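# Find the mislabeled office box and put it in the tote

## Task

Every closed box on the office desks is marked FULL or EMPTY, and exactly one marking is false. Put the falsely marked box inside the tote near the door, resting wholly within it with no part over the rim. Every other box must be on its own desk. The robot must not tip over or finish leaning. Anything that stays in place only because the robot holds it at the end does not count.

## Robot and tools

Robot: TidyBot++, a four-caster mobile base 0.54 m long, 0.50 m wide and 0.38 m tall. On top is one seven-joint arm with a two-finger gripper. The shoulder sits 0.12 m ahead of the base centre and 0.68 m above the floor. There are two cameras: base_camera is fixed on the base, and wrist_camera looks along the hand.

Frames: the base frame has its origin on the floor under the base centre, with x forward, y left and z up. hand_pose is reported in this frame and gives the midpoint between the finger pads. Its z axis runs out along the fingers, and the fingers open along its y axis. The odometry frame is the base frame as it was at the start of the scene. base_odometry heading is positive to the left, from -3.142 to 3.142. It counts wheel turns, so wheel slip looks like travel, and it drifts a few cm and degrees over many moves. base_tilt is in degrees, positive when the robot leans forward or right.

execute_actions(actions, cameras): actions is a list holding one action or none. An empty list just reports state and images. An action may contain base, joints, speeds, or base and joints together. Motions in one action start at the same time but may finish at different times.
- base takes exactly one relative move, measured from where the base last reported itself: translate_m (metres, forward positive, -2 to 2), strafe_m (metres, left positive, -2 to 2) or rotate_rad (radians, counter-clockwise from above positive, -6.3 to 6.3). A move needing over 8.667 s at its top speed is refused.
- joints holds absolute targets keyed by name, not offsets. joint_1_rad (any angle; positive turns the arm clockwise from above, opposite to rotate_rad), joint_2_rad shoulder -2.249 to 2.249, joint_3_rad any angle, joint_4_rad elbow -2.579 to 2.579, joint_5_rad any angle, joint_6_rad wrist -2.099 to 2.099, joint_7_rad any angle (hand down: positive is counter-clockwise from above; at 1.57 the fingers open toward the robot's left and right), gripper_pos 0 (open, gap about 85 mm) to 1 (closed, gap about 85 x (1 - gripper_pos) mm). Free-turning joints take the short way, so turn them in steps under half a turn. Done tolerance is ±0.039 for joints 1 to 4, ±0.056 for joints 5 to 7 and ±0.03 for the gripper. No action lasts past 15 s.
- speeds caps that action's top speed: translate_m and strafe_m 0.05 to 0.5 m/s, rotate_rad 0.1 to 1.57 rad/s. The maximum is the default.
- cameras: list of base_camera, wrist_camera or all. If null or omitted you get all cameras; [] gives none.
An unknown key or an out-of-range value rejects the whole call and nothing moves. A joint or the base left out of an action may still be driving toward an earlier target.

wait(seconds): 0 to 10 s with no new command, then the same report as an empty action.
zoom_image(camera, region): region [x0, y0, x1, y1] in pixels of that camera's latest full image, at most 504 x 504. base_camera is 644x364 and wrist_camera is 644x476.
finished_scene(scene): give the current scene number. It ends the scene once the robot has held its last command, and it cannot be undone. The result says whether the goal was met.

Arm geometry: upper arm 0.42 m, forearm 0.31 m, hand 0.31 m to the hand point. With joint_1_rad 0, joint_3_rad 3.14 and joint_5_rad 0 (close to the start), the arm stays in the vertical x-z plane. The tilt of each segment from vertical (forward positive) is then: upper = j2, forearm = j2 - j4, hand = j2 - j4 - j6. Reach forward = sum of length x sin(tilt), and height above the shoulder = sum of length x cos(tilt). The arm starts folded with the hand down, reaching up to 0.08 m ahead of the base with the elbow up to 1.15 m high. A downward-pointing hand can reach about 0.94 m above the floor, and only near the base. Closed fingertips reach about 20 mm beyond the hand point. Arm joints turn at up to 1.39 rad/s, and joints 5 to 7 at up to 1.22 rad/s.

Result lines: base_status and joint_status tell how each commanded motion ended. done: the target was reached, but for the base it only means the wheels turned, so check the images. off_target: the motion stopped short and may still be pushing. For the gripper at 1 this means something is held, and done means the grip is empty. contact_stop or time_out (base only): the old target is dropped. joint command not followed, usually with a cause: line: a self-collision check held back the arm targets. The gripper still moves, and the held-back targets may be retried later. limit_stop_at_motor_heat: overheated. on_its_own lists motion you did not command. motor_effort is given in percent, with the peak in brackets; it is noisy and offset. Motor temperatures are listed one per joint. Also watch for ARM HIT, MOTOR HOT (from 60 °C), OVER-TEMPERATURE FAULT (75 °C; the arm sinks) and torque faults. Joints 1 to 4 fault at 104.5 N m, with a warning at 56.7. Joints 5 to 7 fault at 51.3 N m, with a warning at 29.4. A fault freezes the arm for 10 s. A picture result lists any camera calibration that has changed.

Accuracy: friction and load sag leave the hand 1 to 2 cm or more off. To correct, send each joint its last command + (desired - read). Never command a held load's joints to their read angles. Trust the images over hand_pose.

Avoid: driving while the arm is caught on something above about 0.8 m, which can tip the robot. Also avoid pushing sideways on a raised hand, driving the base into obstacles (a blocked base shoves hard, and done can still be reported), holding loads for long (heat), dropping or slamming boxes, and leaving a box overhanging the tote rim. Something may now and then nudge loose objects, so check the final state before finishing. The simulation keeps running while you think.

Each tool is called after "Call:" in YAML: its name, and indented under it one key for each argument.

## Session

Call:
execute_actions:
  actions: []

Scene clock: 0.00 s.
Motor temperatures (°C, as the motors report them): [35 33 29 35 38 45 46]
base_odometry: x=+0.000 y=+0.000 heading=+0.000 (m, m, rad; odometry frame)
base_tilt: forward=+0.2 right=-0.2 (deg)
base_status: not commanded
joint_positions: joint_1_rad=-0.026 joint_2_rad=-0.329 joint_3_rad=+3.104 joint_4_rad=-2.538 joint_5_rad=+0.026 joint_6_rad=-0.859 joint_7_rad=+1.532 gripper_pos=+0.000
joint_status: not commanded
motor_effort: joint_1_rad=+1 joint_2_rad=-5 joint_3_rad=+0 joint_4_rad=+19 joint_5_rad=+1 joint_6_rad=+3 joint_7_rad=+0 (%)
hand_pose: x=+0.2582 y=+0.0026 z=+0.5822 quat_wxyz=(+0.014, +0.999, +0.020, +0.038) (m; base frame)
pictures: base_camera, wrist_camera
camera_calibration (this result's frames):
wrist_camera: T_world_to_cam=[[-0.0120171, -0.996707, 0.0801947, -0.0461627], [-0.992301, 0.0020003, -0.123834, 0.396884], [0.123266, -0.0810654, -0.989057, 0.673853], [0, 0, 0, 1]] pos_world=[0.31021, 0.00782158, 0.719329]
Images, in order (width x height): base_camera 644x364, wrist_camera 644x476.

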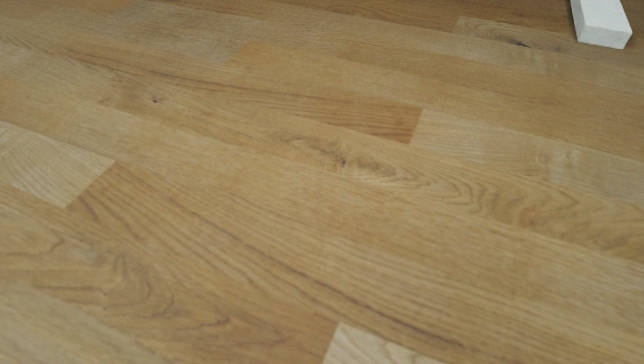

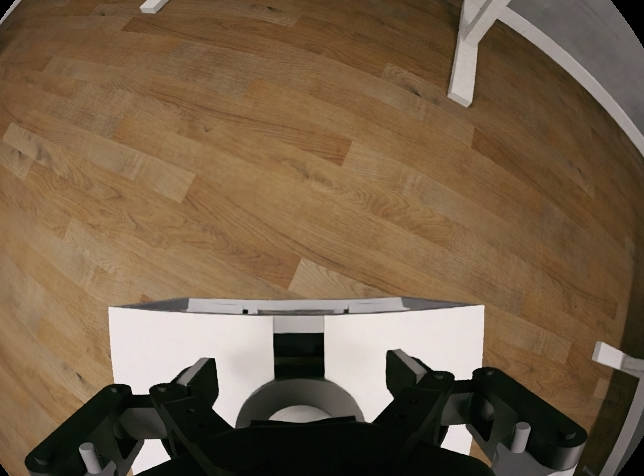

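Call:
execute_actions:
  actions:
    - {"base":{"rotate_rad":-0.33},"joints":{"joint_1_rad":0.015,"joint_2_rad":-0.5,"joint_3_rad":3.155,"joint_5_rad":-0.02,"joint_4_rad":-1.5,"joint_6_rad":-1.0,"joint_7_rad":1.57}}

Call:
execute_actions:
  actions:
    - {"joints":{"joint_1_rad":1.57}}
  cameras: ["wrist_camera"]

Call:
execute_actions:
  actions:
    - {"joints":{"joint_1_rad":3.14}}
  cameras: ["wrist_camera"]

Call:
execute_actions:
  actions:
    - {"joints":{"joint_1_rad":-1.57}}
  cameras: ["wrist_camera"]

Scene clock: 9.93 s.
Motor temperatures (°C, as the motors report them): [35 33 29 35 38 45 46]
base_odometry: x=+0.000 y=+0.000 heading=-0.329 (m, m, rad; odometry frame)
base_tilt: forward=+0.2 right=-0.2 (deg)
base_status: done
joint_positions: joint_1_rad=-0.003 joint_2_rad=-0.489 joint_3_rad=+3.141 joint_4_rad=-1.510 joint_5_rad=+0.007 joint_6_rad=-0.979 joint_7_rad=+1.547 gripper_pos=+0.000
joint_status: all done
motor_effort: joint_1_rad=+0(1) joint_2_rad=-3(8) joint_3_rad=+0(1) joint_4_rad=+19(20) joint_5_rad=+1(2) joint_6_rad=+7(8) joint_7_rad=+0(0) (%)
hand_pose: x=+0.4724 y=+0.0007 z=+1.0877 quat_wxyz=(-0.004, +0.842, -0.009, +0.540) (m; base frame)
pictures: base_camera, wrist_camera
camera_calibration (this result's frames):
wrist_camera: T_world_to_cam=[[-0.0786835, -0.996268, -0.0354802, 0.071313], [-0.371272, 0.0623155, -0.926431, 1.25158], [0.925184, -0.059722, -0.37479, 0.100338], [0, 0, 0, 1]] pos_world=[0.377456, -0.000953491, 1.19964]
Images, in order (width x height): base_camera 644x364, wrist_camera 644x476.

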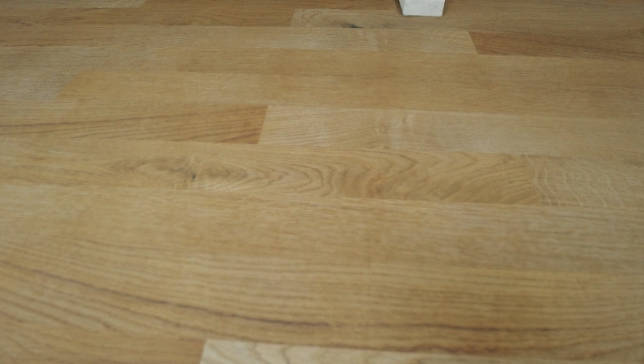

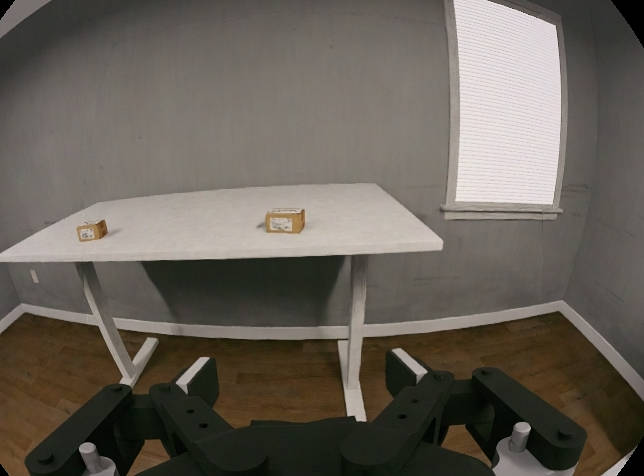

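Scene clock: 12.70 s.
Motor temperatures (°C, as the motors report them): [35 33 29 35 38 45 46]
base_odometry: x=+0.000 y=+0.000 heading=-0.329 (m, m, rad; odometry frame)
base_tilt: forward=+0.2 right=-0.2 (deg)
base_status: not commanded
joint_positions: joint_1_rad=+1.555 joint_2_rad=-0.489 joint_3_rad=+3.145 joint_4_rad=-1.510 joint_5_rad=+0.005 joint_6_rad=-0.979 joint_7_rad=+1.547 gripper_pos=+0.000
joint_status: all done
motor_effort: joint_1_rad=+1(1) joint_2_rad=-3(3) joint_3_rad=+0(1) joint_4_rad=+19(19) joint_5_rad=+1(0) joint_6_rad=+8(7) joint_7_rad=+0(0) (%)
hand_pose: x=+0.1226 y=-0.3534 z=+1.0877 quat_wxyz=(+0.376, +0.591, -0.599, +0.387) (m; base frame)
pictures: wrist_camera
camera_calibration (this result's frames):
wrist_camera: T_world_to_cam=[[-0.996885, 0.0687182, -0.0387075, 0.183457], [0.061601, 0.371917, -0.92622, 1.19991], [-0.0492522, -0.925719, -0.374991, 0.216444], [0, 0, 0, 1]] pos_world=[0.11963, -0.258508, 1.19965]
Images, in order (width x height): wrist_camera 644x476.

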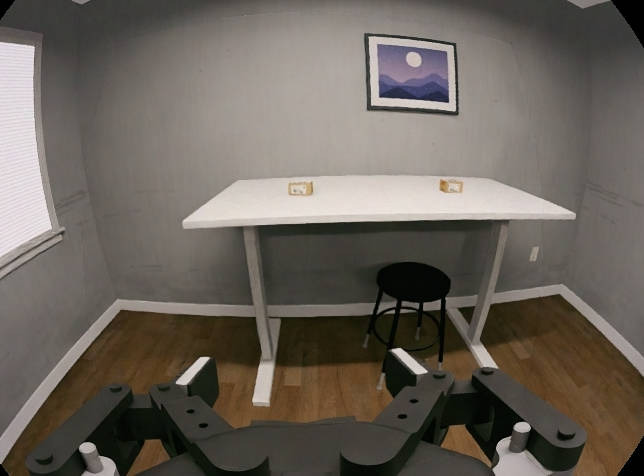

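Scene clock: 15.50 s.
Motor temperatures (°C, as the motors report them): [35 33 29 35 38 45 46]
base_odometry: x=+0.000 y=+0.000 heading=-0.329 (m, m, rad; odometry frame)
base_tilt: forward=+0.2 right=-0.2 (deg)
base_status: not commanded
joint_positions: joint_1_rad=+3.125 joint_2_rad=-0.489 joint_3_rad=+3.147 joint_4_rad=-1.510 joint_5_rad=+0.005 joint_6_rad=-0.979 joint_7_rad=+1.547 gripper_pos=+0.000
joint_status: all done
motor_effort: joint_1_rad=+1(0) joint_2_rad=-3(4) joint_3_rad=+0(0) joint_4_rad=+19(20) joint_5_rad=+1(1) joint_6_rad=+8(9) joint_7_rad=+0(0) (%)
hand_pose: x=-0.2344 y=-0.0032 z=+1.0877 quat_wxyz=(+0.540, -0.006, -0.842, +0.008) (m; base frame)
pictures: wrist_camera
camera_calibration (this result's frames):
wrist_camera: T_world_to_cam=[[0.0691845, 0.996826, -0.0393828, 0.0570571], [0.371898, -0.0624029, -0.926174, 1.16297], [-0.925692, 0.0494305, -0.375035, 0.320759], [0, 0, 0, 1]] pos_world=[-0.139529, -0.000158476, 1.19966]
Images, in order (width x height): wrist_camera 644x476.

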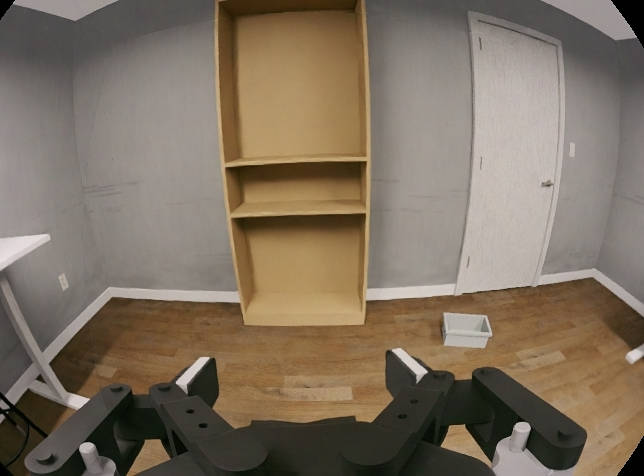

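Scene clock: 18.30 s.
Motor temperatures (°C, as the motors report them): [35 33 29 35 38 45 46]
base_odometry: x=+0.000 y=+0.000 heading=-0.329 (m, m, rad; odometry frame)
base_tilt: forward=+0.2 right=-0.2 (deg)
base_status: not commanded
joint_positions: joint_1_rad=+4.698 joint_2_rad=-0.489 joint_3_rad=+3.148 joint_4_rad=-1.510 joint_5_rad=+0.005 joint_6_rad=-0.979 joint_7_rad=+1.547 gripper_pos=+0.000
joint_status: all done
motor_effort: joint_1_rad=+0(0) joint_2_rad=-3(4) joint_3_rad=+0(0) joint_4_rad=+19(19) joint_5_rad=+1(0) joint_6_rad=+8(8) joint_7_rad=+0(0) (%)
hand_pose: x=+0.1171 y=+0.3534 z=+1.0877 quat_wxyz=(+0.387, -0.600, -0.590, -0.377) (m; base frame)
pictures: wrist_camera
camera_calibration (this result's frames):
wrist_camera: T_world_to_cam=[[0.996595, -0.0722324, -0.0397498, -0.0530534], [-0.0638812, -0.37171, -0.926148, 1.21482], [0.0521225, 0.925535, -0.375059, 0.20441], [0, 0, 0, 1]] pos_world=[0.119822, 0.258539, 1.19966]
Images, in order (width x height): wrist_camera 644x476.

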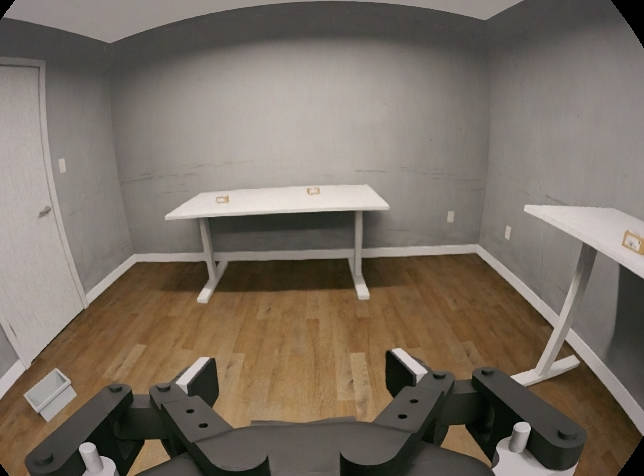

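Call:
execute_actions:
  actions:
    - {"base":{"strafe_m":0.43},"joints":{"joint_1_rad":0.015,"joint_2_rad":0.115,"joint_3_rad":3.13,"joint_5_rad":0.84,"joint_4_rad":-0.9,"joint_6_rad":-1.85,"joint_7_rad":0.25}}
  cameras: []

Call:
execute_actions:
  actions:
    - {"base":{"rotate_rad":-0.06}}
  cameras: []

Call:
execute_actions:
  actions:
    - {"base":{"translate_m":0.55}}

Scene clock: 34.37 s.
Motor temperatures (°C, as the motors report them): [35 32 29 35 38 45 46]
base_odometry: x=+0.140 y=+0.407 heading=-0.330 (m, m, rad; odometry frame)
base_tilt: forward=+0.2 right=-0.2 (deg)
base_status: done
joint_positions: joint_1_rad=+6.285 joint_2_rad=+0.100 joint_3_rad=+3.141 joint_4_rad=-0.916 joint_5_rad=+0.816 joint_6_rad=-1.830 joint_7_rad=+0.271 gripper_pos=+0.000
joint_status: all done
motor_effort: joint_1_rad=+1(1) joint_2_rad=-21(22) joint_3_rad=+0(1) joint_4_rad=+15(20) joint_5_rad=+6(6) joint_6_rad=+4(7) joint_7_rad=+0(0) (%)
hand_pose: x=+0.4686 y=-0.2184 z=+1.0485 quat_wxyz=(-0.209, -0.627, +0.675, -0.328) (m; base frame)
pictures: none
No camera images: the call's "cameras" was empty. Leave "cameras" out to get every camera's image.

Scene clock: 35.07 s.
Motor temperatures (°C, as the motors report them): [35 32 29 35 38 45 46]
base_odometry: x=+0.140 y=+0.407 heading=-0.390 (m, m, rad; odometry frame)
base_tilt: forward=+0.2 right=-0.2 (deg)
base_status: done
joint_positions: joint_1_rad=+6.294 joint_2_rad=+0.101 joint_3_rad=+3.136 joint_4_rad=-0.916 joint_5_rad=+0.817 joint_6_rad=-1.831 joint_7_rad=+0.271 gripper_pos=+0.000
joint_status: not commanded
motor_effort: joint_1_rad=+0(2) joint_2_rad=-21(22) joint_3_rad=+0(1) joint_4_rad=+15(16) joint_5_rad=+6(7) joint_6_rad=+3(4) joint_7_rad=+0(1) (%)
hand_pose: x=+0.4678 y=-0.2201 z=+1.0483 quat_wxyz=(-0.210, -0.626, +0.676, -0.327) (m; base frame)
pictures: none
No camera images: the call's "cameras" was empty. Leave "cameras" out to get every camera's image.

Scene clock: 37.53 s.
Motor temperatures (°C, as the motors report them): [35 32 29 35 38 45 46]
base_odometry: x=+0.649 y=+0.198 heading=-0.389 (m, m, rad; odometry frame)
base_tilt: forward=+0.2 right=-0.2 (deg)
base_status: done
joint_positions: joint_1_rad=+6.294 joint_2_rad=+0.118 joint_3_rad=+3.136 joint_4_rad=-0.914 joint_5_rad=+0.818 joint_6_rad=-1.833 joint_7_rad=+0.271 gripper_pos=+0.000
joint_status: not commanded
motor_effort: joint_1_rad=+0(0) joint_2_rad=-22(26) joint_3_rad=+0(1) joint_4_rad=+15(16) joint_5_rad=+6(6) joint_6_rad=+3(4) joint_7_rad=+0(1) (%)
hand_pose: x=+0.4737 y=-0.2203 z=+1.0428 quat_wxyz=(-0.216, -0.628, +0.675, -0.322) (m; base frame)
pictures: base_camera, wrist_camera
camera_calibration (this result's frames):
wrist_camera: T_world_to_cam=[[-0.98465, 0.0752786, -0.15747, 0.642083], [0.166686, 0.673141, -0.720484, 0.889257], [0.0517626, -0.735673, -0.675356, 0.647285], [0, 0, 0, 1]] pos_world=[0.450495, -0.17074, 1.17895]
Images, in order (width x height): base_camera 644x364, wrist_camera 644x476.

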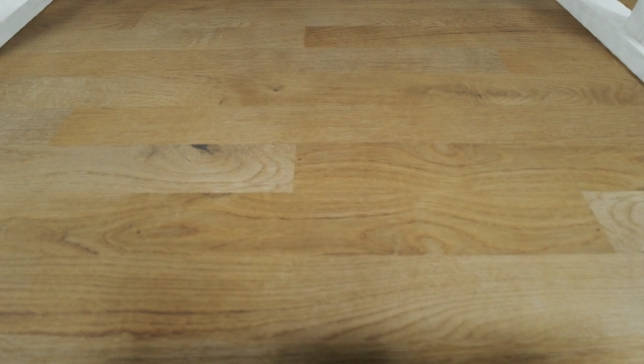

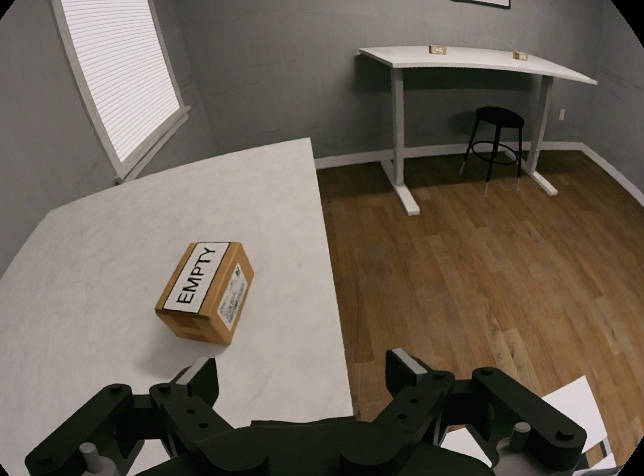

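Call:
execute_actions:
  actions:
    - {"base":{"strafe_m":0.12}}
  cameras: []

Call:
execute_actions:
  actions:
    - {"base":{"rotate_rad":-0.22}}
  cameras: []

Call:
execute_actions:
  actions:
    - {"base":{"translate_m":0.15},"joints":{"joint_1_rad":0,"joint_3_rad":3.14}}
  cameras: []

Call:
execute_actions:
  actions:
    - {"joints":{"joint_2_rad":0.26,"joint_4_rad":-0.95}}
  cameras: ["wrist_camera"]

Scene clock: 57.83 s.
Motor temperatures (°C, as the motors report them): [35 33 29 35 38 45 46]
base_odometry: x=+0.695 y=+0.310 heading=-0.389 (m, m, rad; odometry frame)
base_tilt: forward=+0.2 right=-0.2 (deg)
base_status: done
joint_positions: joint_1_rad=+6.294 joint_2_rad=+0.118 joint_3_rad=+3.132 joint_4_rad=-0.914 joint_5_rad=+0.819 joint_6_rad=-1.833 joint_7_rad=+0.271 gripper_pos=+0.000
joint_status: not commanded
motor_effort: joint_1_rad=+1(3) joint_2_rad=-22(23) joint_3_rad=+0(2) joint_4_rad=+15(16) joint_5_rad=+6(7) joint_6_rad=+3(3) joint_7_rad=+0(0) (%)
hand_pose: x=+0.4744 y=-0.2194 z=+1.0428 quat_wxyz=(-0.215, -0.629, +0.674, -0.322) (m; base frame)
pictures: none
No camera images: the call's "cameras" was empty. Leave "cameras" out to get every camera's image.

Scene clock: 58.87 s.
Motor temperatures (°C, as the motors report them): [35 33 29 35 38 45 46]
base_odometry: x=+0.695 y=+0.310 heading=-0.609 (m, m, rad; odometry frame)
base_tilt: forward=+0.2 right=-0.2 (deg)
base_status: done
joint_positions: joint_1_rad=+6.298 joint_2_rad=+0.118 joint_3_rad=+3.133 joint_4_rad=-0.914 joint_5_rad=+0.819 joint_6_rad=-1.833 joint_7_rad=+0.271 gripper_pos=+0.000
joint_status: not commanded
motor_effort: joint_1_rad=+1(2) joint_2_rad=-22(26) joint_3_rad=+0(2) joint_4_rad=+15(16) joint_5_rad=+6(7) joint_6_rad=+3(4) joint_7_rad=+0(0) (%)
hand_pose: x=+0.4734 y=-0.2210 z=+1.0429 quat_wxyz=(-0.216, -0.627, +0.675, -0.322) (m; base frame)
pictures: none
No camera images: the call's "cameras" was empty. Leave "cameras" out to get every camera's image.

Scene clock: 60.33 s.
Motor temperatures (°C, as the motors report them): [35 33 29 35 38 45 46]
base_odometry: x=+0.818 y=+0.224 heading=-0.610 (m, m, rad; odometry frame)
base_tilt: forward=+0.2 right=-0.2 (deg)
base_status: done
joint_positions: joint_1_rad=+6.292 joint_2_rad=+0.123 joint_3_rad=+3.136 joint_4_rad=-0.913 joint_5_rad=+0.819 joint_6_rad=-1.833 joint_7_rad=+0.271 gripper_pos=+0.000
joint_status: all done
motor_effort: joint_1_rad=+0(1) joint_2_rad=-21(26) joint_3_rad=+0(1) joint_4_rad=+15(16) joint_5_rad=+6(7) joint_6_rad=+3(4) joint_7_rad=+1(1) (%)
hand_pose: x=+0.4755 y=-0.2200 z=+1.0415 quat_wxyz=(-0.217, -0.629, +0.674, -0.321) (m; base frame)
pictures: none
No camera images: the call's "cameras" was empty. Leave "cameras" out to get every camera's image.

Scene clock: 61.67 s.
Motor temperatures (°C, as the motors report them): [35 33 29 35 38 45 46]
base_odometry: x=+0.818 y=+0.224 heading=-0.610 (m, m, rad; odometry frame)
base_tilt: forward=+0.2 right=-0.2 (deg)
base_status: not commanded
joint_positions: joint_1_rad=+6.292 joint_2_rad=+0.266 joint_3_rad=+3.136 joint_4_rad=-0.941 joint_5_rad=+0.819 joint_6_rad=-1.833 joint_7_rad=+0.271 gripper_pos=+0.000
joint_status: all done
motor_effort: joint_1_rad=+0(1) joint_2_rad=-28(31) joint_3_rad=+1(1) joint_4_rad=+16(17) joint_5_rad=+7(7) joint_6_rad=+1(3) joint_7_rad=+0(0) (%)
hand_pose: x=+0.5201 y=-0.2204 z=+0.9786 quat_wxyz=(-0.274, -0.654, +0.653, -0.265) (m; base frame)
pictures: wrist_camera
camera_calibration (this result's frames):
wrist_camera: T_world_to_cam=[[-0.997092, 0.0743918, 0.016537, 0.513637], [0.0380281, 0.67375, -0.73798, 0.919462], [-0.0660415, -0.735205, -0.67462, 0.66214], [0, 0, 0, 1]] pos_world=[0.520907, -0.170889, 1.11674]
Images, in order (width x height): wrist_camera 644x476.

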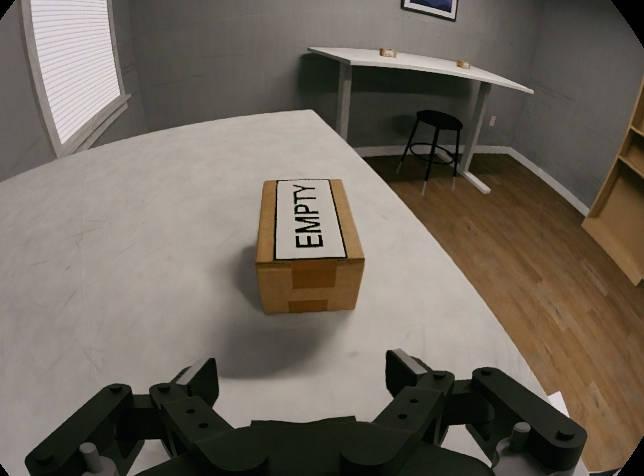

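Call:
execute_actions:
  actions:
    - {"joints":{"joint_2_rad":0.225}}
  cameras: []

Call:
execute_actions:
  actions:
    - {"base":{"strafe_m":-0.1},"speeds":{"strafe_m":0.15}}
  cameras: ["wrist_camera"]

Scene clock: 74.63 s.
Motor temperatures (°C, as the motors report them): [35 33 29 35 38 45 46]
base_odometry: x=+0.818 y=+0.224 heading=-0.610 (m, m, rad; odometry frame)
base_tilt: forward=+0.2 right=-0.2 (deg)
base_status: not commanded
joint_positions: joint_1_rad=+6.292 joint_2_rad=+0.234 joint_3_rad=+3.136 joint_4_rad=-0.941 joint_5_rad=+0.819 joint_6_rad=-1.833 joint_7_rad=+0.271 gripper_pos=+0.000
joint_status: all done
motor_effort: joint_1_rad=+0(0) joint_2_rad=-27(31) joint_3_rad=+0(1) joint_4_rad=+16(16) joint_5_rad=+6(6) joint_6_rad=+2(2) joint_7_rad=+0(0) (%)
hand_pose: x=+0.5106 y=-0.2203 z=+0.9910 quat_wxyz=(-0.263, -0.650, +0.658, -0.276) (m; base frame)
pictures: none
No camera images: the call's "cameras" was empty. Leave "cameras" out to get every camera's image.

Scene clock: 75.97 s.
Motor temperatures (°C, as the motors report them): [35 33 29 35 38 45 46]
base_odometry: x=+0.761 y=+0.142 heading=-0.610 (m, m, rad; odometry frame)
base_tilt: forward=+0.2 right=-0.1 (deg)
base_status: done
joint_positions: joint_1_rad=+6.290 joint_2_rad=+0.234 joint_3_rad=+3.137 joint_4_rad=-0.941 joint_5_rad=+0.819 joint_6_rad=-1.833 joint_7_rad=+0.271 gripper_pos=+0.000
joint_status: not commanded
motor_effort: joint_1_rad=+0(2) joint_2_rad=-27(28) joint_3_rad=+0(2) joint_4_rad=+15(16) joint_5_rad=+6(7) joint_6_rad=+2(2) joint_7_rad=+0(1) (%)
hand_pose: x=+0.5108 y=-0.2197 z=+0.9912 quat_wxyz=(-0.263, -0.650, +0.657, -0.276) (m; base frame)
pictures: wrist_camera
camera_calibration (this result's frames):
wrist_camera: T_world_to_cam=[[-0.99722, 0.0729957, -0.0149396, 0.535076], [0.06034, 0.673556, -0.736669, 0.915906], [-0.043711, -0.735522, -0.676089, 0.660535], [0, 0, 0, 1]] pos_world=[0.507196, -0.170134, 1.12929]
Images, in order (width x height): wrist_camera 644x476.

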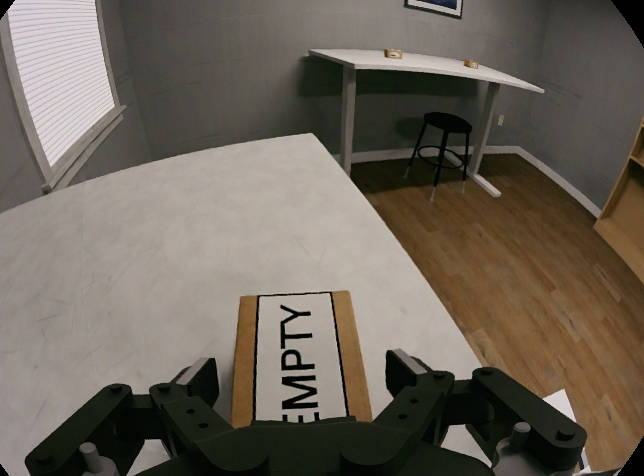

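Lower a bit, grip, lift.

Call:
execute_actions:
  actions:
    - {"joints":{"joint_2_rad":0.255}}
  cameras: []

Call:
execute_actions:
  actions:
    - {"joints":{"gripper_pos":1}}
  cameras: []

Call:
execute_actions:
  actions:
    - {"joints":{"joint_2_rad":0.17}}
  cameras: ["wrist_camera"]

Scene clock: 81.70 s.
Motor temperatures (°C, as the motors report them): [35 33 29 35 38 45 46]
base_odometry: x=+0.761 y=+0.142 heading=-0.610 (m, m, rad; odometry frame)
base_tilt: forward=+0.2 right=-0.2 (deg)
base_status: not commanded
joint_positions: joint_1_rad=+6.290 joint_2_rad=+0.246 joint_3_rad=+3.137 joint_4_rad=-0.941 joint_5_rad=+0.819 joint_6_rad=-1.833 joint_7_rad=+0.271 gripper_pos=+0.000
joint_status: all done
motor_effort: joint_1_rad=+0(0) joint_2_rad=-28(28) joint_3_rad=+1(0) joint_4_rad=+16(16) joint_5_rad=+6(7) joint_6_rad=+2(2) joint_7_rad=+1(0) (%)
hand_pose: x=+0.5145 y=-0.2197 z=+0.9865 quat_wxyz=(-0.267, -0.652, +0.656, -0.272) (m; base frame)
pictures: none
No camera images: the call's "cameras" was empty. Leave "cameras" out to get every camera's image.

Scene clock: 82.80 s.
Motor temperatures (°C, as the motors report them): [35 33 29 35 38 45 46]
base_odometry: x=+0.761 y=+0.142 heading=-0.610 (m, m, rad; odometry frame)
base_tilt: forward=+0.2 right=-0.2 (deg)
base_status: not commanded
joint_positions: joint_1_rad=+6.290 joint_2_rad=+0.245 joint_3_rad=+3.137 joint_4_rad=-0.941 joint_5_rad=+0.821 joint_6_rad=-1.834 joint_7_rad=+0.271 gripper_pos=+0.349
joint_status: gripper_pos off_target (ended at +0.349, target +1.000)
motor_effort: joint_1_rad=+1(2) joint_2_rad=-27(28) joint_3_rad=+0(2) joint_4_rad=+15(16) joint_5_rad=+6(8) joint_6_rad=+2(4) joint_7_rad=+0(0) (%)
hand_pose: x=+0.5139 y=-0.2199 z=+0.9869 quat_wxyz=(-0.268, -0.651, +0.656, -0.272) (m; base frame)
pictures: none
No camera images: the call's "cameras" was empty. Leave "cameras" out to get every camera's image.

Scene clock: 83.83 s.
Motor temperatures (°C, as the motors report them): [35 33 29 35 38 45 46]
base_odometry: x=+0.761 y=+0.142 heading=-0.610 (m, m, rad; odometry frame)
base_tilt: forward=+0.2 right=-0.2 (deg)
base_status: not commanded
joint_positions: joint_1_rad=+6.290 joint_2_rad=+0.191 joint_3_rad=+3.137 joint_4_rad=-0.951 joint_5_rad=+0.821 joint_6_rad=-1.835 joint_7_rad=+0.271 gripper_pos=+0.349
joint_status: all done
motor_effort: joint_1_rad=+1(1) joint_2_rad=-28(32) joint_3_rad=+1(1) joint_4_rad=+18(18) joint_5_rad=+8(9) joint_6_rad=+3(3) joint_7_rad=+0(0) (%)
hand_pose: x=+0.4954 y=-0.2197 z=+1.0052 quat_wxyz=(-0.253, -0.645, +0.662, -0.287) (m; base frame)
pictures: wrist_camera
camera_calibration (this result's frames):
wrist_camera: T_world_to_cam=[[-0.996074, 0.0748313, -0.0472947, 0.55229], [0.0854329, 0.672649, -0.735014, 0.912934], [-0.0231893, -0.736169, -0.676401, 0.659325], [0, 0, 0, 1]] pos_world=[0.487417, -0.170038, 1.14311]
Images, in order (width x height): wrist_camera 644x476.

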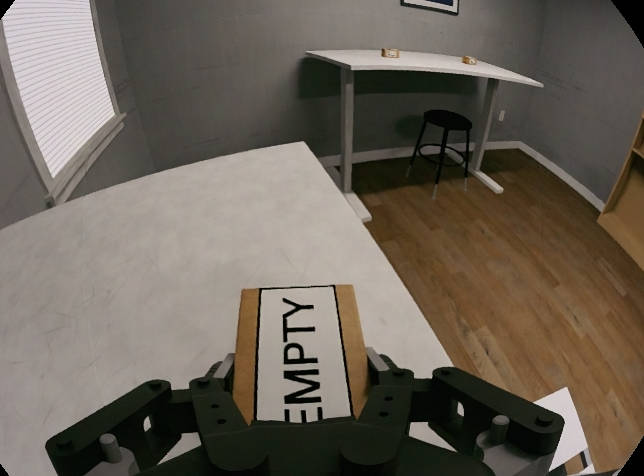

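Call:
execute_actions:
  actions:
    - {"base":{"rotate_rad":0.5},"joints":{"joint_2_rad":0.08},"speeds":{"rotate_rad":0.8}}
  cameras: []

Call:
execute_actions:
  actions:
    - {"base":{"translate_m":-1.9}}
  cameras: []

Call:
execute_actions:
  actions:
    - {"base":{"rotate_rad":1.291},"joints":{"joint_2_rad":0.5,"joint_4_rad":-1.9,"joint_5_rad":-0.01,"joint_6_rad":0.0,"joint_7_rad":1.59},"speeds":{"rotate_rad":1.0}}

Scene clock: 100.73 s.
Motor temperatures (°C, as the motors report them): [35 33 29 35 38 45 46]
base_odometry: x=+0.761 y=+0.142 heading=-0.111 (m, m, rad; odometry frame)
base_tilt: forward=+0.2 right=-0.2 (deg)
base_status: done
joint_positions: joint_1_rad=+6.285 joint_2_rad=+0.096 joint_3_rad=+3.137 joint_4_rad=-0.951 joint_5_rad=+0.821 joint_6_rad=-1.836 joint_7_rad=+0.271 gripper_pos=+0.349
joint_status: all done
motor_effort: joint_1_rad=+0(2) joint_2_rad=-23(30) joint_3_rad=+0(2) joint_4_rad=+17(18) joint_5_rad=+8(9) joint_6_rad=+4(4) joint_7_rad=+0(0) (%)
hand_pose: x=+0.4640 y=-0.2179 z=+1.0392 quat_wxyz=(-0.221, -0.632, +0.672, -0.317) (m; base frame)
pictures: none
No camera images: the call's "cameras" was empty. Leave "cameras" out to get every camera's image.

Scene clock: 105.90 s.
Motor temperatures (°C, as the motors report them): [35 33 29 35 38 45 46]
base_odometry: x=-1.128 y=+0.349 heading=-0.110 (m, m, rad; odometry frame)
base_tilt: forward=+0.2 right=-0.2 (deg)
base_status: done
joint_positions: joint_1_rad=+6.285 joint_2_rad=+0.090 joint_3_rad=+3.137 joint_4_rad=-0.951 joint_5_rad=+0.821 joint_6_rad=-1.841 joint_7_rad=+0.271 gripper_pos=+0.349
joint_status: not commanded
motor_effort: joint_1_rad=+0(1) joint_2_rad=-23(29) joint_3_rad=+0(1) joint_4_rad=+17(18) joint_5_rad=+8(9) joint_6_rad=+4(5) joint_7_rad=+0(0) (%)
hand_pose: x=+0.4604 y=-0.2176 z=+1.0410 quat_wxyz=(-0.220, -0.631, +0.673, -0.317) (m; base frame)
pictures: none
No camera images: the call's "cameras" was empty. Leave "cameras" out to get every camera's image.

Scene clock: 108.37 s.
Motor temperatures (°C, as the motors report them): [35 33 29 35 38 45 46]
base_odometry: x=-1.128 y=+0.349 heading=+1.181 (m, m, rad; odometry frame)
base_tilt: forward=+0.2 right=-0.2 (deg)
base_status: done
joint_positions: joint_1_rad=+6.276 joint_2_rad=+0.515 joint_3_rad=+3.134 joint_4_rad=-1.904 joint_5_rad=+0.014 joint_6_rad=-0.031 joint_7_rad=+1.570 gripper_pos=+0.349
joint_status: all done
motor_effort: joint_1_rad=+0(5) joint_2_rad=-41(42) joint_3_rad=-1(4) joint_4_rad=+17(21) joint_5_rad=+1(7) joint_6_rad=+7(8) joint_7_rad=+0(0) (%)
hand_pose: x=+0.7327 y=+0.0099 z=+0.5727 quat_wxyz=(+0.001, -0.941, -0.012, -0.339) (m; base frame)
pictures: base_camera, wrist_camera
camera_calibration (this result's frames):
wrist_camera: T_world_to_cam=[[-0.046214, -0.99878, 0.0174157, 0.028667], [-0.737997, 0.0223874, -0.674432, 0.995371], [0.673219, -0.0440209, -0.738131, 0.0595552], [0, 0, 0, 1]] pos_world=[0.695812, 0.00896987, 0.714771]
Images, in order (width x height): base_camera 644x364, wrist_camera 644x476.

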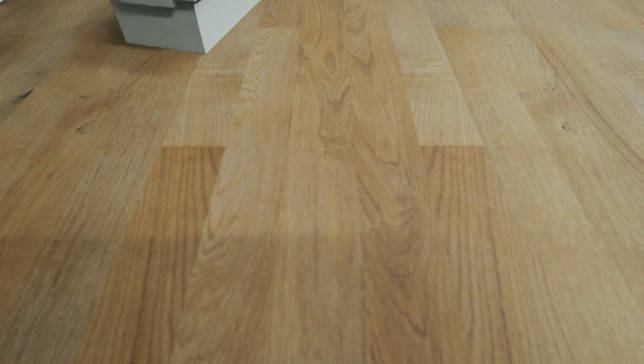

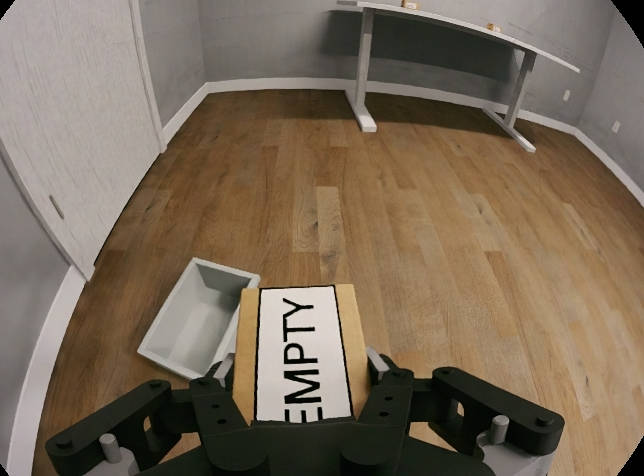

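Call:
execute_actions:
  actions:
    - {"base":{"translate_m":0.3},"joints":{"joint_1_rad":-0.72,"joint_2_rad":1.33,"joint_3_rad":3.15,"joint_4_rad":-1.61,"joint_5_rad":-1.075,"joint_6_rad":0.72,"joint_7_rad":1.79}}

Scene clock: 134.00 s.
Motor temperatures (°C, as the motors report them): [35 34 29 35 38 45 46]
base_odometry: x=-1.014 y=+0.627 heading=+1.182 (m, m, rad; odometry frame)
base_tilt: forward=+0.2 right=-0.2 (deg)
base_status: done
joint_positions: joint_1_rad=+5.575 joint_2_rad=+1.347 joint_3_rad=+3.140 joint_4_rad=-1.632 joint_5_rad=-1.054 joint_6_rad=+0.686 joint_7_rad=+1.767 gripper_pos=+0.349
joint_status: all done
motor_effort: joint_1_rad=+0(2) joint_2_rad=-49(53) joint_3_rad=+3(4) joint_4_rad=+7(18) joint_5_rad=+2(3) joint_6_rad=+8(8) joint_7_rad=+0(1) (%)
hand_pose: x=+0.6821 y=+0.2598 z=+0.2427 quat_wxyz=(-0.035, -0.921, +0.093, -0.377) (m; base frame)
pictures: base_camera, wrist_camera
camera_calibration (this result's frames):
wrist_camera: T_world_to_cam=[[-0.266029, -0.963964, 0.00108563, 0.426453], [-0.655745, 0.180143, -0.733176, 0.647033], [0.70656, -0.195758, -0.680038, -0.136426], [0, 0, 0, 1]] pos_world=[0.634131, 0.267821, 0.381152]
Images, in order (width x height): base_camera 644x364, wrist_camera 644x476.

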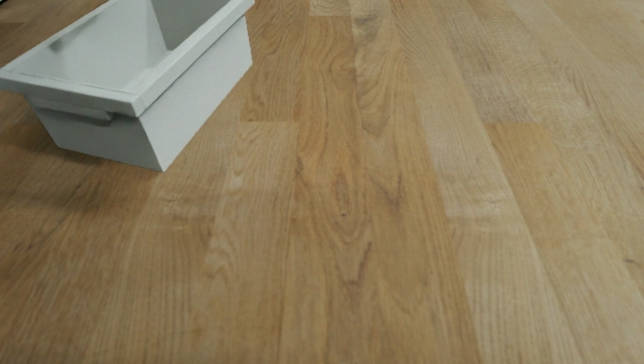

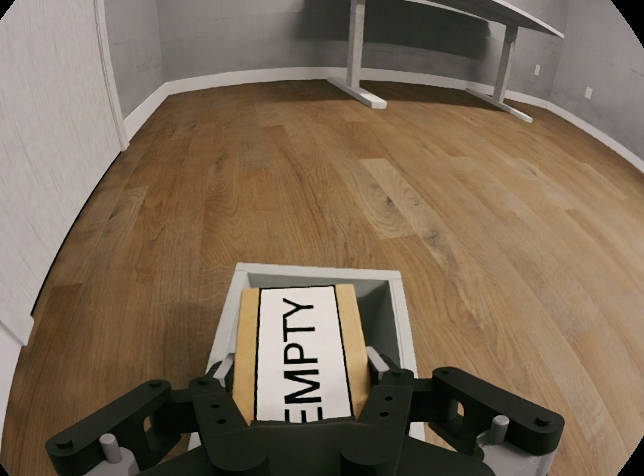

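Call:
execute_actions:
  actions:
    - {"base":{"translate_m":0.05}}
  cameras: []

Call:
execute_actions:
  actions:
    - {"base":{"strafe_m":-0.03}}
  cameras: []

Call:
execute_actions:
  actions:
    - {"joints":{"joint_2_rad":1.70,"joint_4_rad":-1.24}}

Scene clock: 142.97 s.
Motor temperatures (°C, as the motors report them): [35 34 29 35 38 45 46]
base_odometry: x=-0.996 y=+0.673 heading=+1.182 (m, m, rad; odometry frame)
base_tilt: forward=+0.2 right=-0.2 (deg)
base_status: done
joint_positions: joint_1_rad=+5.570 joint_2_rad=+1.347 joint_3_rad=+3.142 joint_4_rad=-1.624 joint_5_rad=-1.054 joint_6_rad=+0.689 joint_7_rad=+1.767 gripper_pos=+0.349
joint_status: not commanded
motor_effort: joint_1_rad=+1(3) joint_2_rad=-49(51) joint_3_rad=+3(5) joint_4_rad=+6(8) joint_5_rad=+2(2) joint_6_rad=+8(9) joint_7_rad=+0(0) (%)
hand_pose: x=+0.6857 y=+0.2636 z=+0.2452 quat_wxyz=(-0.033, -0.919, +0.092, -0.381) (m; base frame)
pictures: none
No camera images: the call's "cameras" was empty. Leave "cameras" out to get every camera's image.

Scene clock: 143.80 s.
Motor temperatures (°C, as the motors report them): [35 34 29 35 38 45 46]
base_odometry: x=-0.968 y=+0.662 heading=+1.183 (m, m, rad; odometry frame)
base_tilt: forward=+0.2 right=-0.2 (deg)
base_status: done
joint_positions: joint_1_rad=+5.570 joint_2_rad=+1.347 joint_3_rad=+3.144 joint_4_rad=-1.624 joint_5_rad=-1.054 joint_6_rad=+0.690 joint_7_rad=+1.767 gripper_pos=+0.349
joint_status: not commanded
motor_effort: joint_1_rad=+1(3) joint_2_rad=-49(51) joint_3_rad=+3(5) joint_4_rad=+7(8) joint_5_rad=+2(2) joint_6_rad=+8(9) joint_7_rad=+0(0) (%)
hand_pose: x=+0.6864 y=+0.2628 z=+0.2456 quat_wxyz=(-0.034, -0.919, +0.092, -0.382) (m; base frame)
pictures: none
No camera images: the call's "cameras" was empty. Leave "cameras" out to get every camera's image.

Scene clock: 145.63 s.
Motor temperatures (°C, as the motors report them): [35 34 29 35 38 45 46]
base_odometry: x=-0.968 y=+0.662 heading=+1.183 (m, m, rad; odometry frame)
base_tilt: forward=+0.2 right=-0.2 (deg)
base_status: not commanded
joint_positions: joint_1_rad=+5.570 joint_2_rad=+1.725 joint_3_rad=+3.144 joint_4_rad=-1.260 joint_5_rad=-1.054 joint_6_rad=+0.690 joint_7_rad=+1.767 gripper_pos=+0.349
joint_status: all done
motor_effort: joint_1_rad=+0(0) joint_2_rad=-49(53) joint_3_rad=+3(4) joint_4_rad=+6(8) joint_5_rad=+1(2) joint_6_rad=+8(9) joint_7_rad=+0(1) (%)
hand_pose: x=+0.6848 y=+0.2616 z=+0.0851 quat_wxyz=(-0.038, -0.921, +0.089, -0.378) (m; base frame)
pictures: base_camera, wrist_camera
camera_calibration (this result's frames):
wrist_camera: T_world_to_cam=[[-0.26226, -0.964956, 0.0089177, 0.426137], [-0.655417, 0.171334, -0.735577, 0.535206], [0.708271, -0.198757, -0.677383, -0.245701], [0, 0, 0, 1]] pos_world=[0.636565, 0.27067, 0.223451]
Images, in order (width x height): base_camera 644x364, wrist_camera 644x476.

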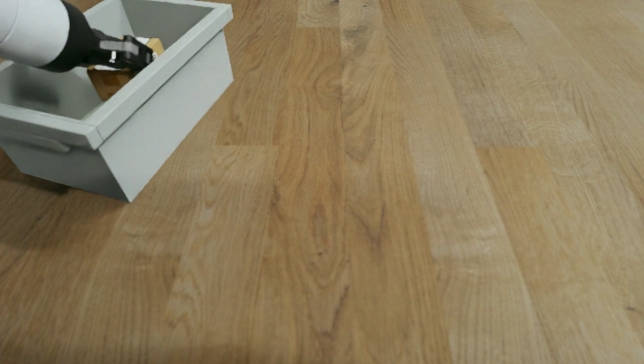

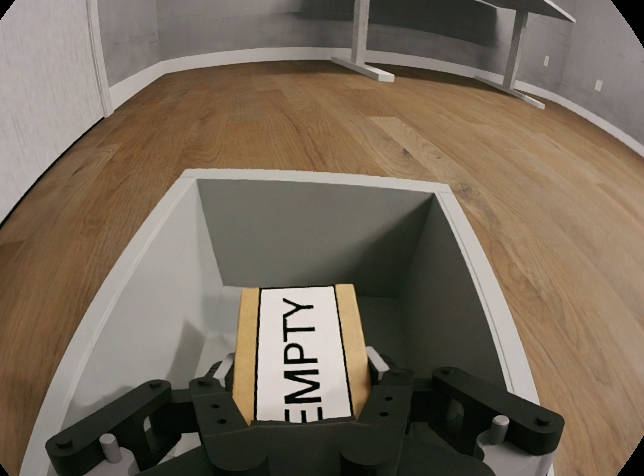

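Call:
execute_actions:
  actions:
    - {"base":{"translate_m":0.02},"joints":{"joint_2_rad":1.775,"joint_4_rad":-1.165}}

Scene clock: 149.50 s.
Motor temperatures (°C, as the motors report them): [35 34 29 35 38 45 46]
base_odometry: x=-0.960 y=+0.681 heading=+1.182 (m, m, rad; odometry frame)
base_tilt: forward=+0.2 right=-0.2 (deg)
base_status: done
joint_positions: joint_1_rad=+5.569 joint_2_rad=+1.784 joint_3_rad=+3.145 joint_4_rad=-1.177 joint_5_rad=-1.055 joint_6_rad=+0.690 joint_7_rad=+1.767 gripper_pos=+0.349
joint_status: all done
motor_effort: joint_1_rad=+0(3) joint_2_rad=-50(52) joint_3_rad=+3(4) joint_4_rad=+7(7) joint_5_rad=+1(2) joint_6_rad=+8(8) joint_7_rad=+0(1) (%)
hand_pose: x=+0.6910 y=+0.2672 z=+0.0653 quat_wxyz=(-0.030, -0.918, +0.092, -0.386) (m; base frame)
pictures: base_camera, wrist_camera
camera_calibration (this result's frames):
wrist_camera: T_world_to_cam=[[-0.261449, -0.965158, -0.0107506, 0.434109], [-0.641651, 0.182114, -0.745063, 0.512001], [0.721061, -0.187898, -0.666907, -0.274826], [0, 0, 0, 1]] pos_world=[0.640189, 0.274102, 0.202856]
Images, in order (width x height): base_camera 644x364, wrist_camera 644x476.

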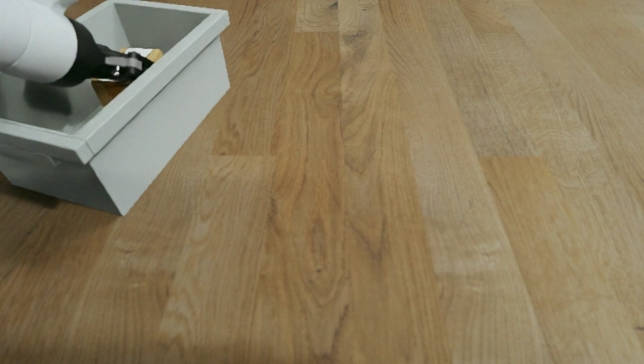

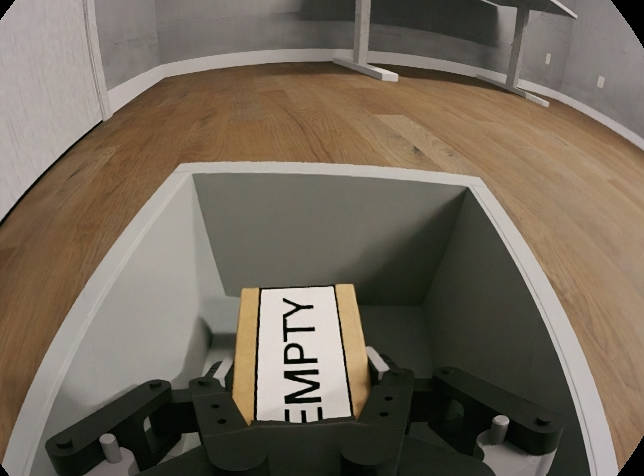

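Call:
execute_actions:
  actions:
    - {"joints":{"joint_2_rad":1.80}}
  cameras: []

Call:
execute_actions:
  actions:
    - {"joints":{"gripper_pos":0.2}}
  cameras: []

Call:
execute_actions:
  actions:
    - {"joints":{"joint_2_rad":1.33,"joint_4_rad":-1.65}}

Scene clock: 156.93 s.
Motor temperatures (°C, as the motors report them): [35 35 29 35 38 45 46]
base_odometry: x=-0.960 y=+0.681 heading=+1.182 (m, m, rad; odometry frame)
base_tilt: forward=+0.2 right=-0.2 (deg)
base_status: not commanded
joint_positions: joint_1_rad=+5.569 joint_2_rad=+1.812 joint_3_rad=+3.145 joint_4_rad=-1.177 joint_5_rad=-1.055 joint_6_rad=+0.690 joint_7_rad=+1.767 gripper_pos=+0.349
joint_status: all done
motor_effort: joint_1_rad=+1(0) joint_2_rad=-48(50) joint_3_rad=+3(3) joint_4_rad=+6(7) joint_5_rad=+2(2) joint_6_rad=+8(8) joint_7_rad=+0(0) (%)
hand_pose: x=+0.6781 y=+0.2560 z=+0.0489 quat_wxyz=(-0.039, -0.921, +0.088, -0.377) (m; base frame)
pictures: none
No camera images: the call's "cameras" was empty. Leave "cameras" out to get every camera's image.

Scene clock: 157.93 s.
Motor temperatures (°C, as the motors report them): [35 35 29 35 38 45 46]
base_odometry: x=-0.960 y=+0.681 heading=+1.182 (m, m, rad; odometry frame)
base_tilt: forward=+0.2 right=-0.2 (deg)
base_status: not commanded
joint_positions: joint_1_rad=+5.569 joint_2_rad=+1.808 joint_3_rad=+3.145 joint_4_rad=-1.177 joint_5_rad=-1.055 joint_6_rad=+0.699 joint_7_rad=+1.767 gripper_pos=+0.200
joint_status: all done
motor_effort: joint_1_rad=+0(0) joint_2_rad=-46(49) joint_3_rad=+2(3) joint_4_rad=+6(7) joint_5_rad=+2(2) joint_6_rad=+6(8) joint_7_rad=+1(1) (%)
hand_pose: x=+0.6815 y=+0.2563 z=+0.0528 quat_wxyz=(-0.040, -0.919, +0.089, -0.382) (m; base frame)
pictures: none
No camera images: the call's "cameras" was empty. Leave "cameras" out to get every camera's image.

Scene clock: 159.63 s.
Motor temperatures (°C, as the motors report them): [35 35 29 35 38 45 46]
base_odometry: x=-0.960 y=+0.681 heading=+1.182 (m, m, rad; odometry frame)
base_tilt: forward=+0.2 right=-0.2 (deg)
base_status: not commanded
joint_positions: joint_1_rad=+5.569 joint_2_rad=+1.334 joint_3_rad=+3.145 joint_4_rad=-1.636 joint_5_rad=-1.055 joint_6_rad=+0.703 joint_7_rad=+1.767 gripper_pos=+0.200
joint_status: all done
motor_effort: joint_1_rad=+0(0) joint_2_rad=-45(49) joint_3_rad=+2(2) joint_4_rad=+6(6) joint_5_rad=+1(2) joint_6_rad=+6(7) joint_7_rad=+0(0) (%)
hand_pose: x=+0.6883 y=+0.2611 z=+0.2540 quat_wxyz=(-0.035, -0.916, +0.092, -0.388) (m; base frame)
pictures: base_camera, wrist_camera
camera_calibration (this result's frames):
wrist_camera: T_world_to_cam=[[-0.264627, -0.964347, -0.00255515, 0.429417], [-0.637358, 0.176885, -0.749991, 0.651591], [0.723704, -0.19684, -0.661443, -0.149097], [0, 0, 0, 1]] pos_world=[0.636834, 0.269502, 0.391166]
Images, in order (width x height): base_camera 644x364, wrist_camera 644x476.

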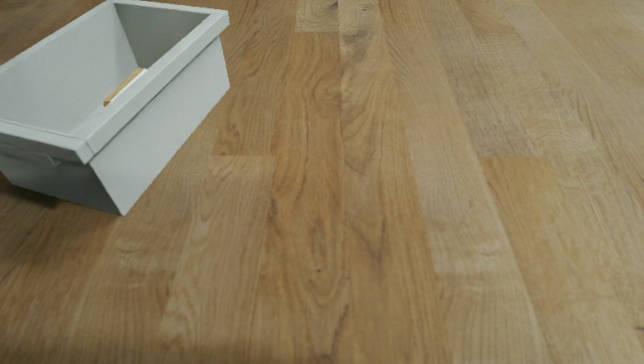

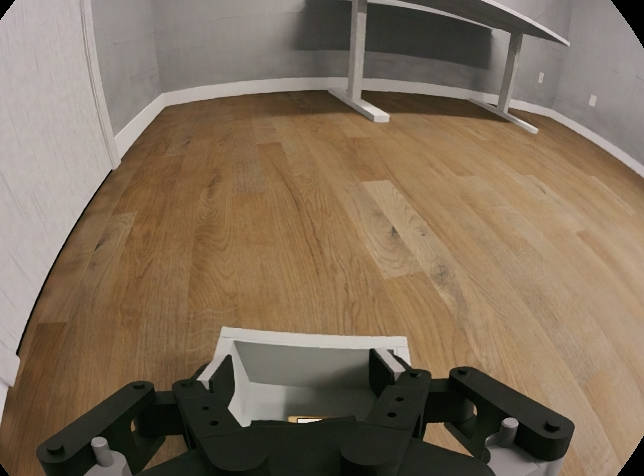

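Call:
finished_scene:
  scene: 2

The scene is finished: the task was done.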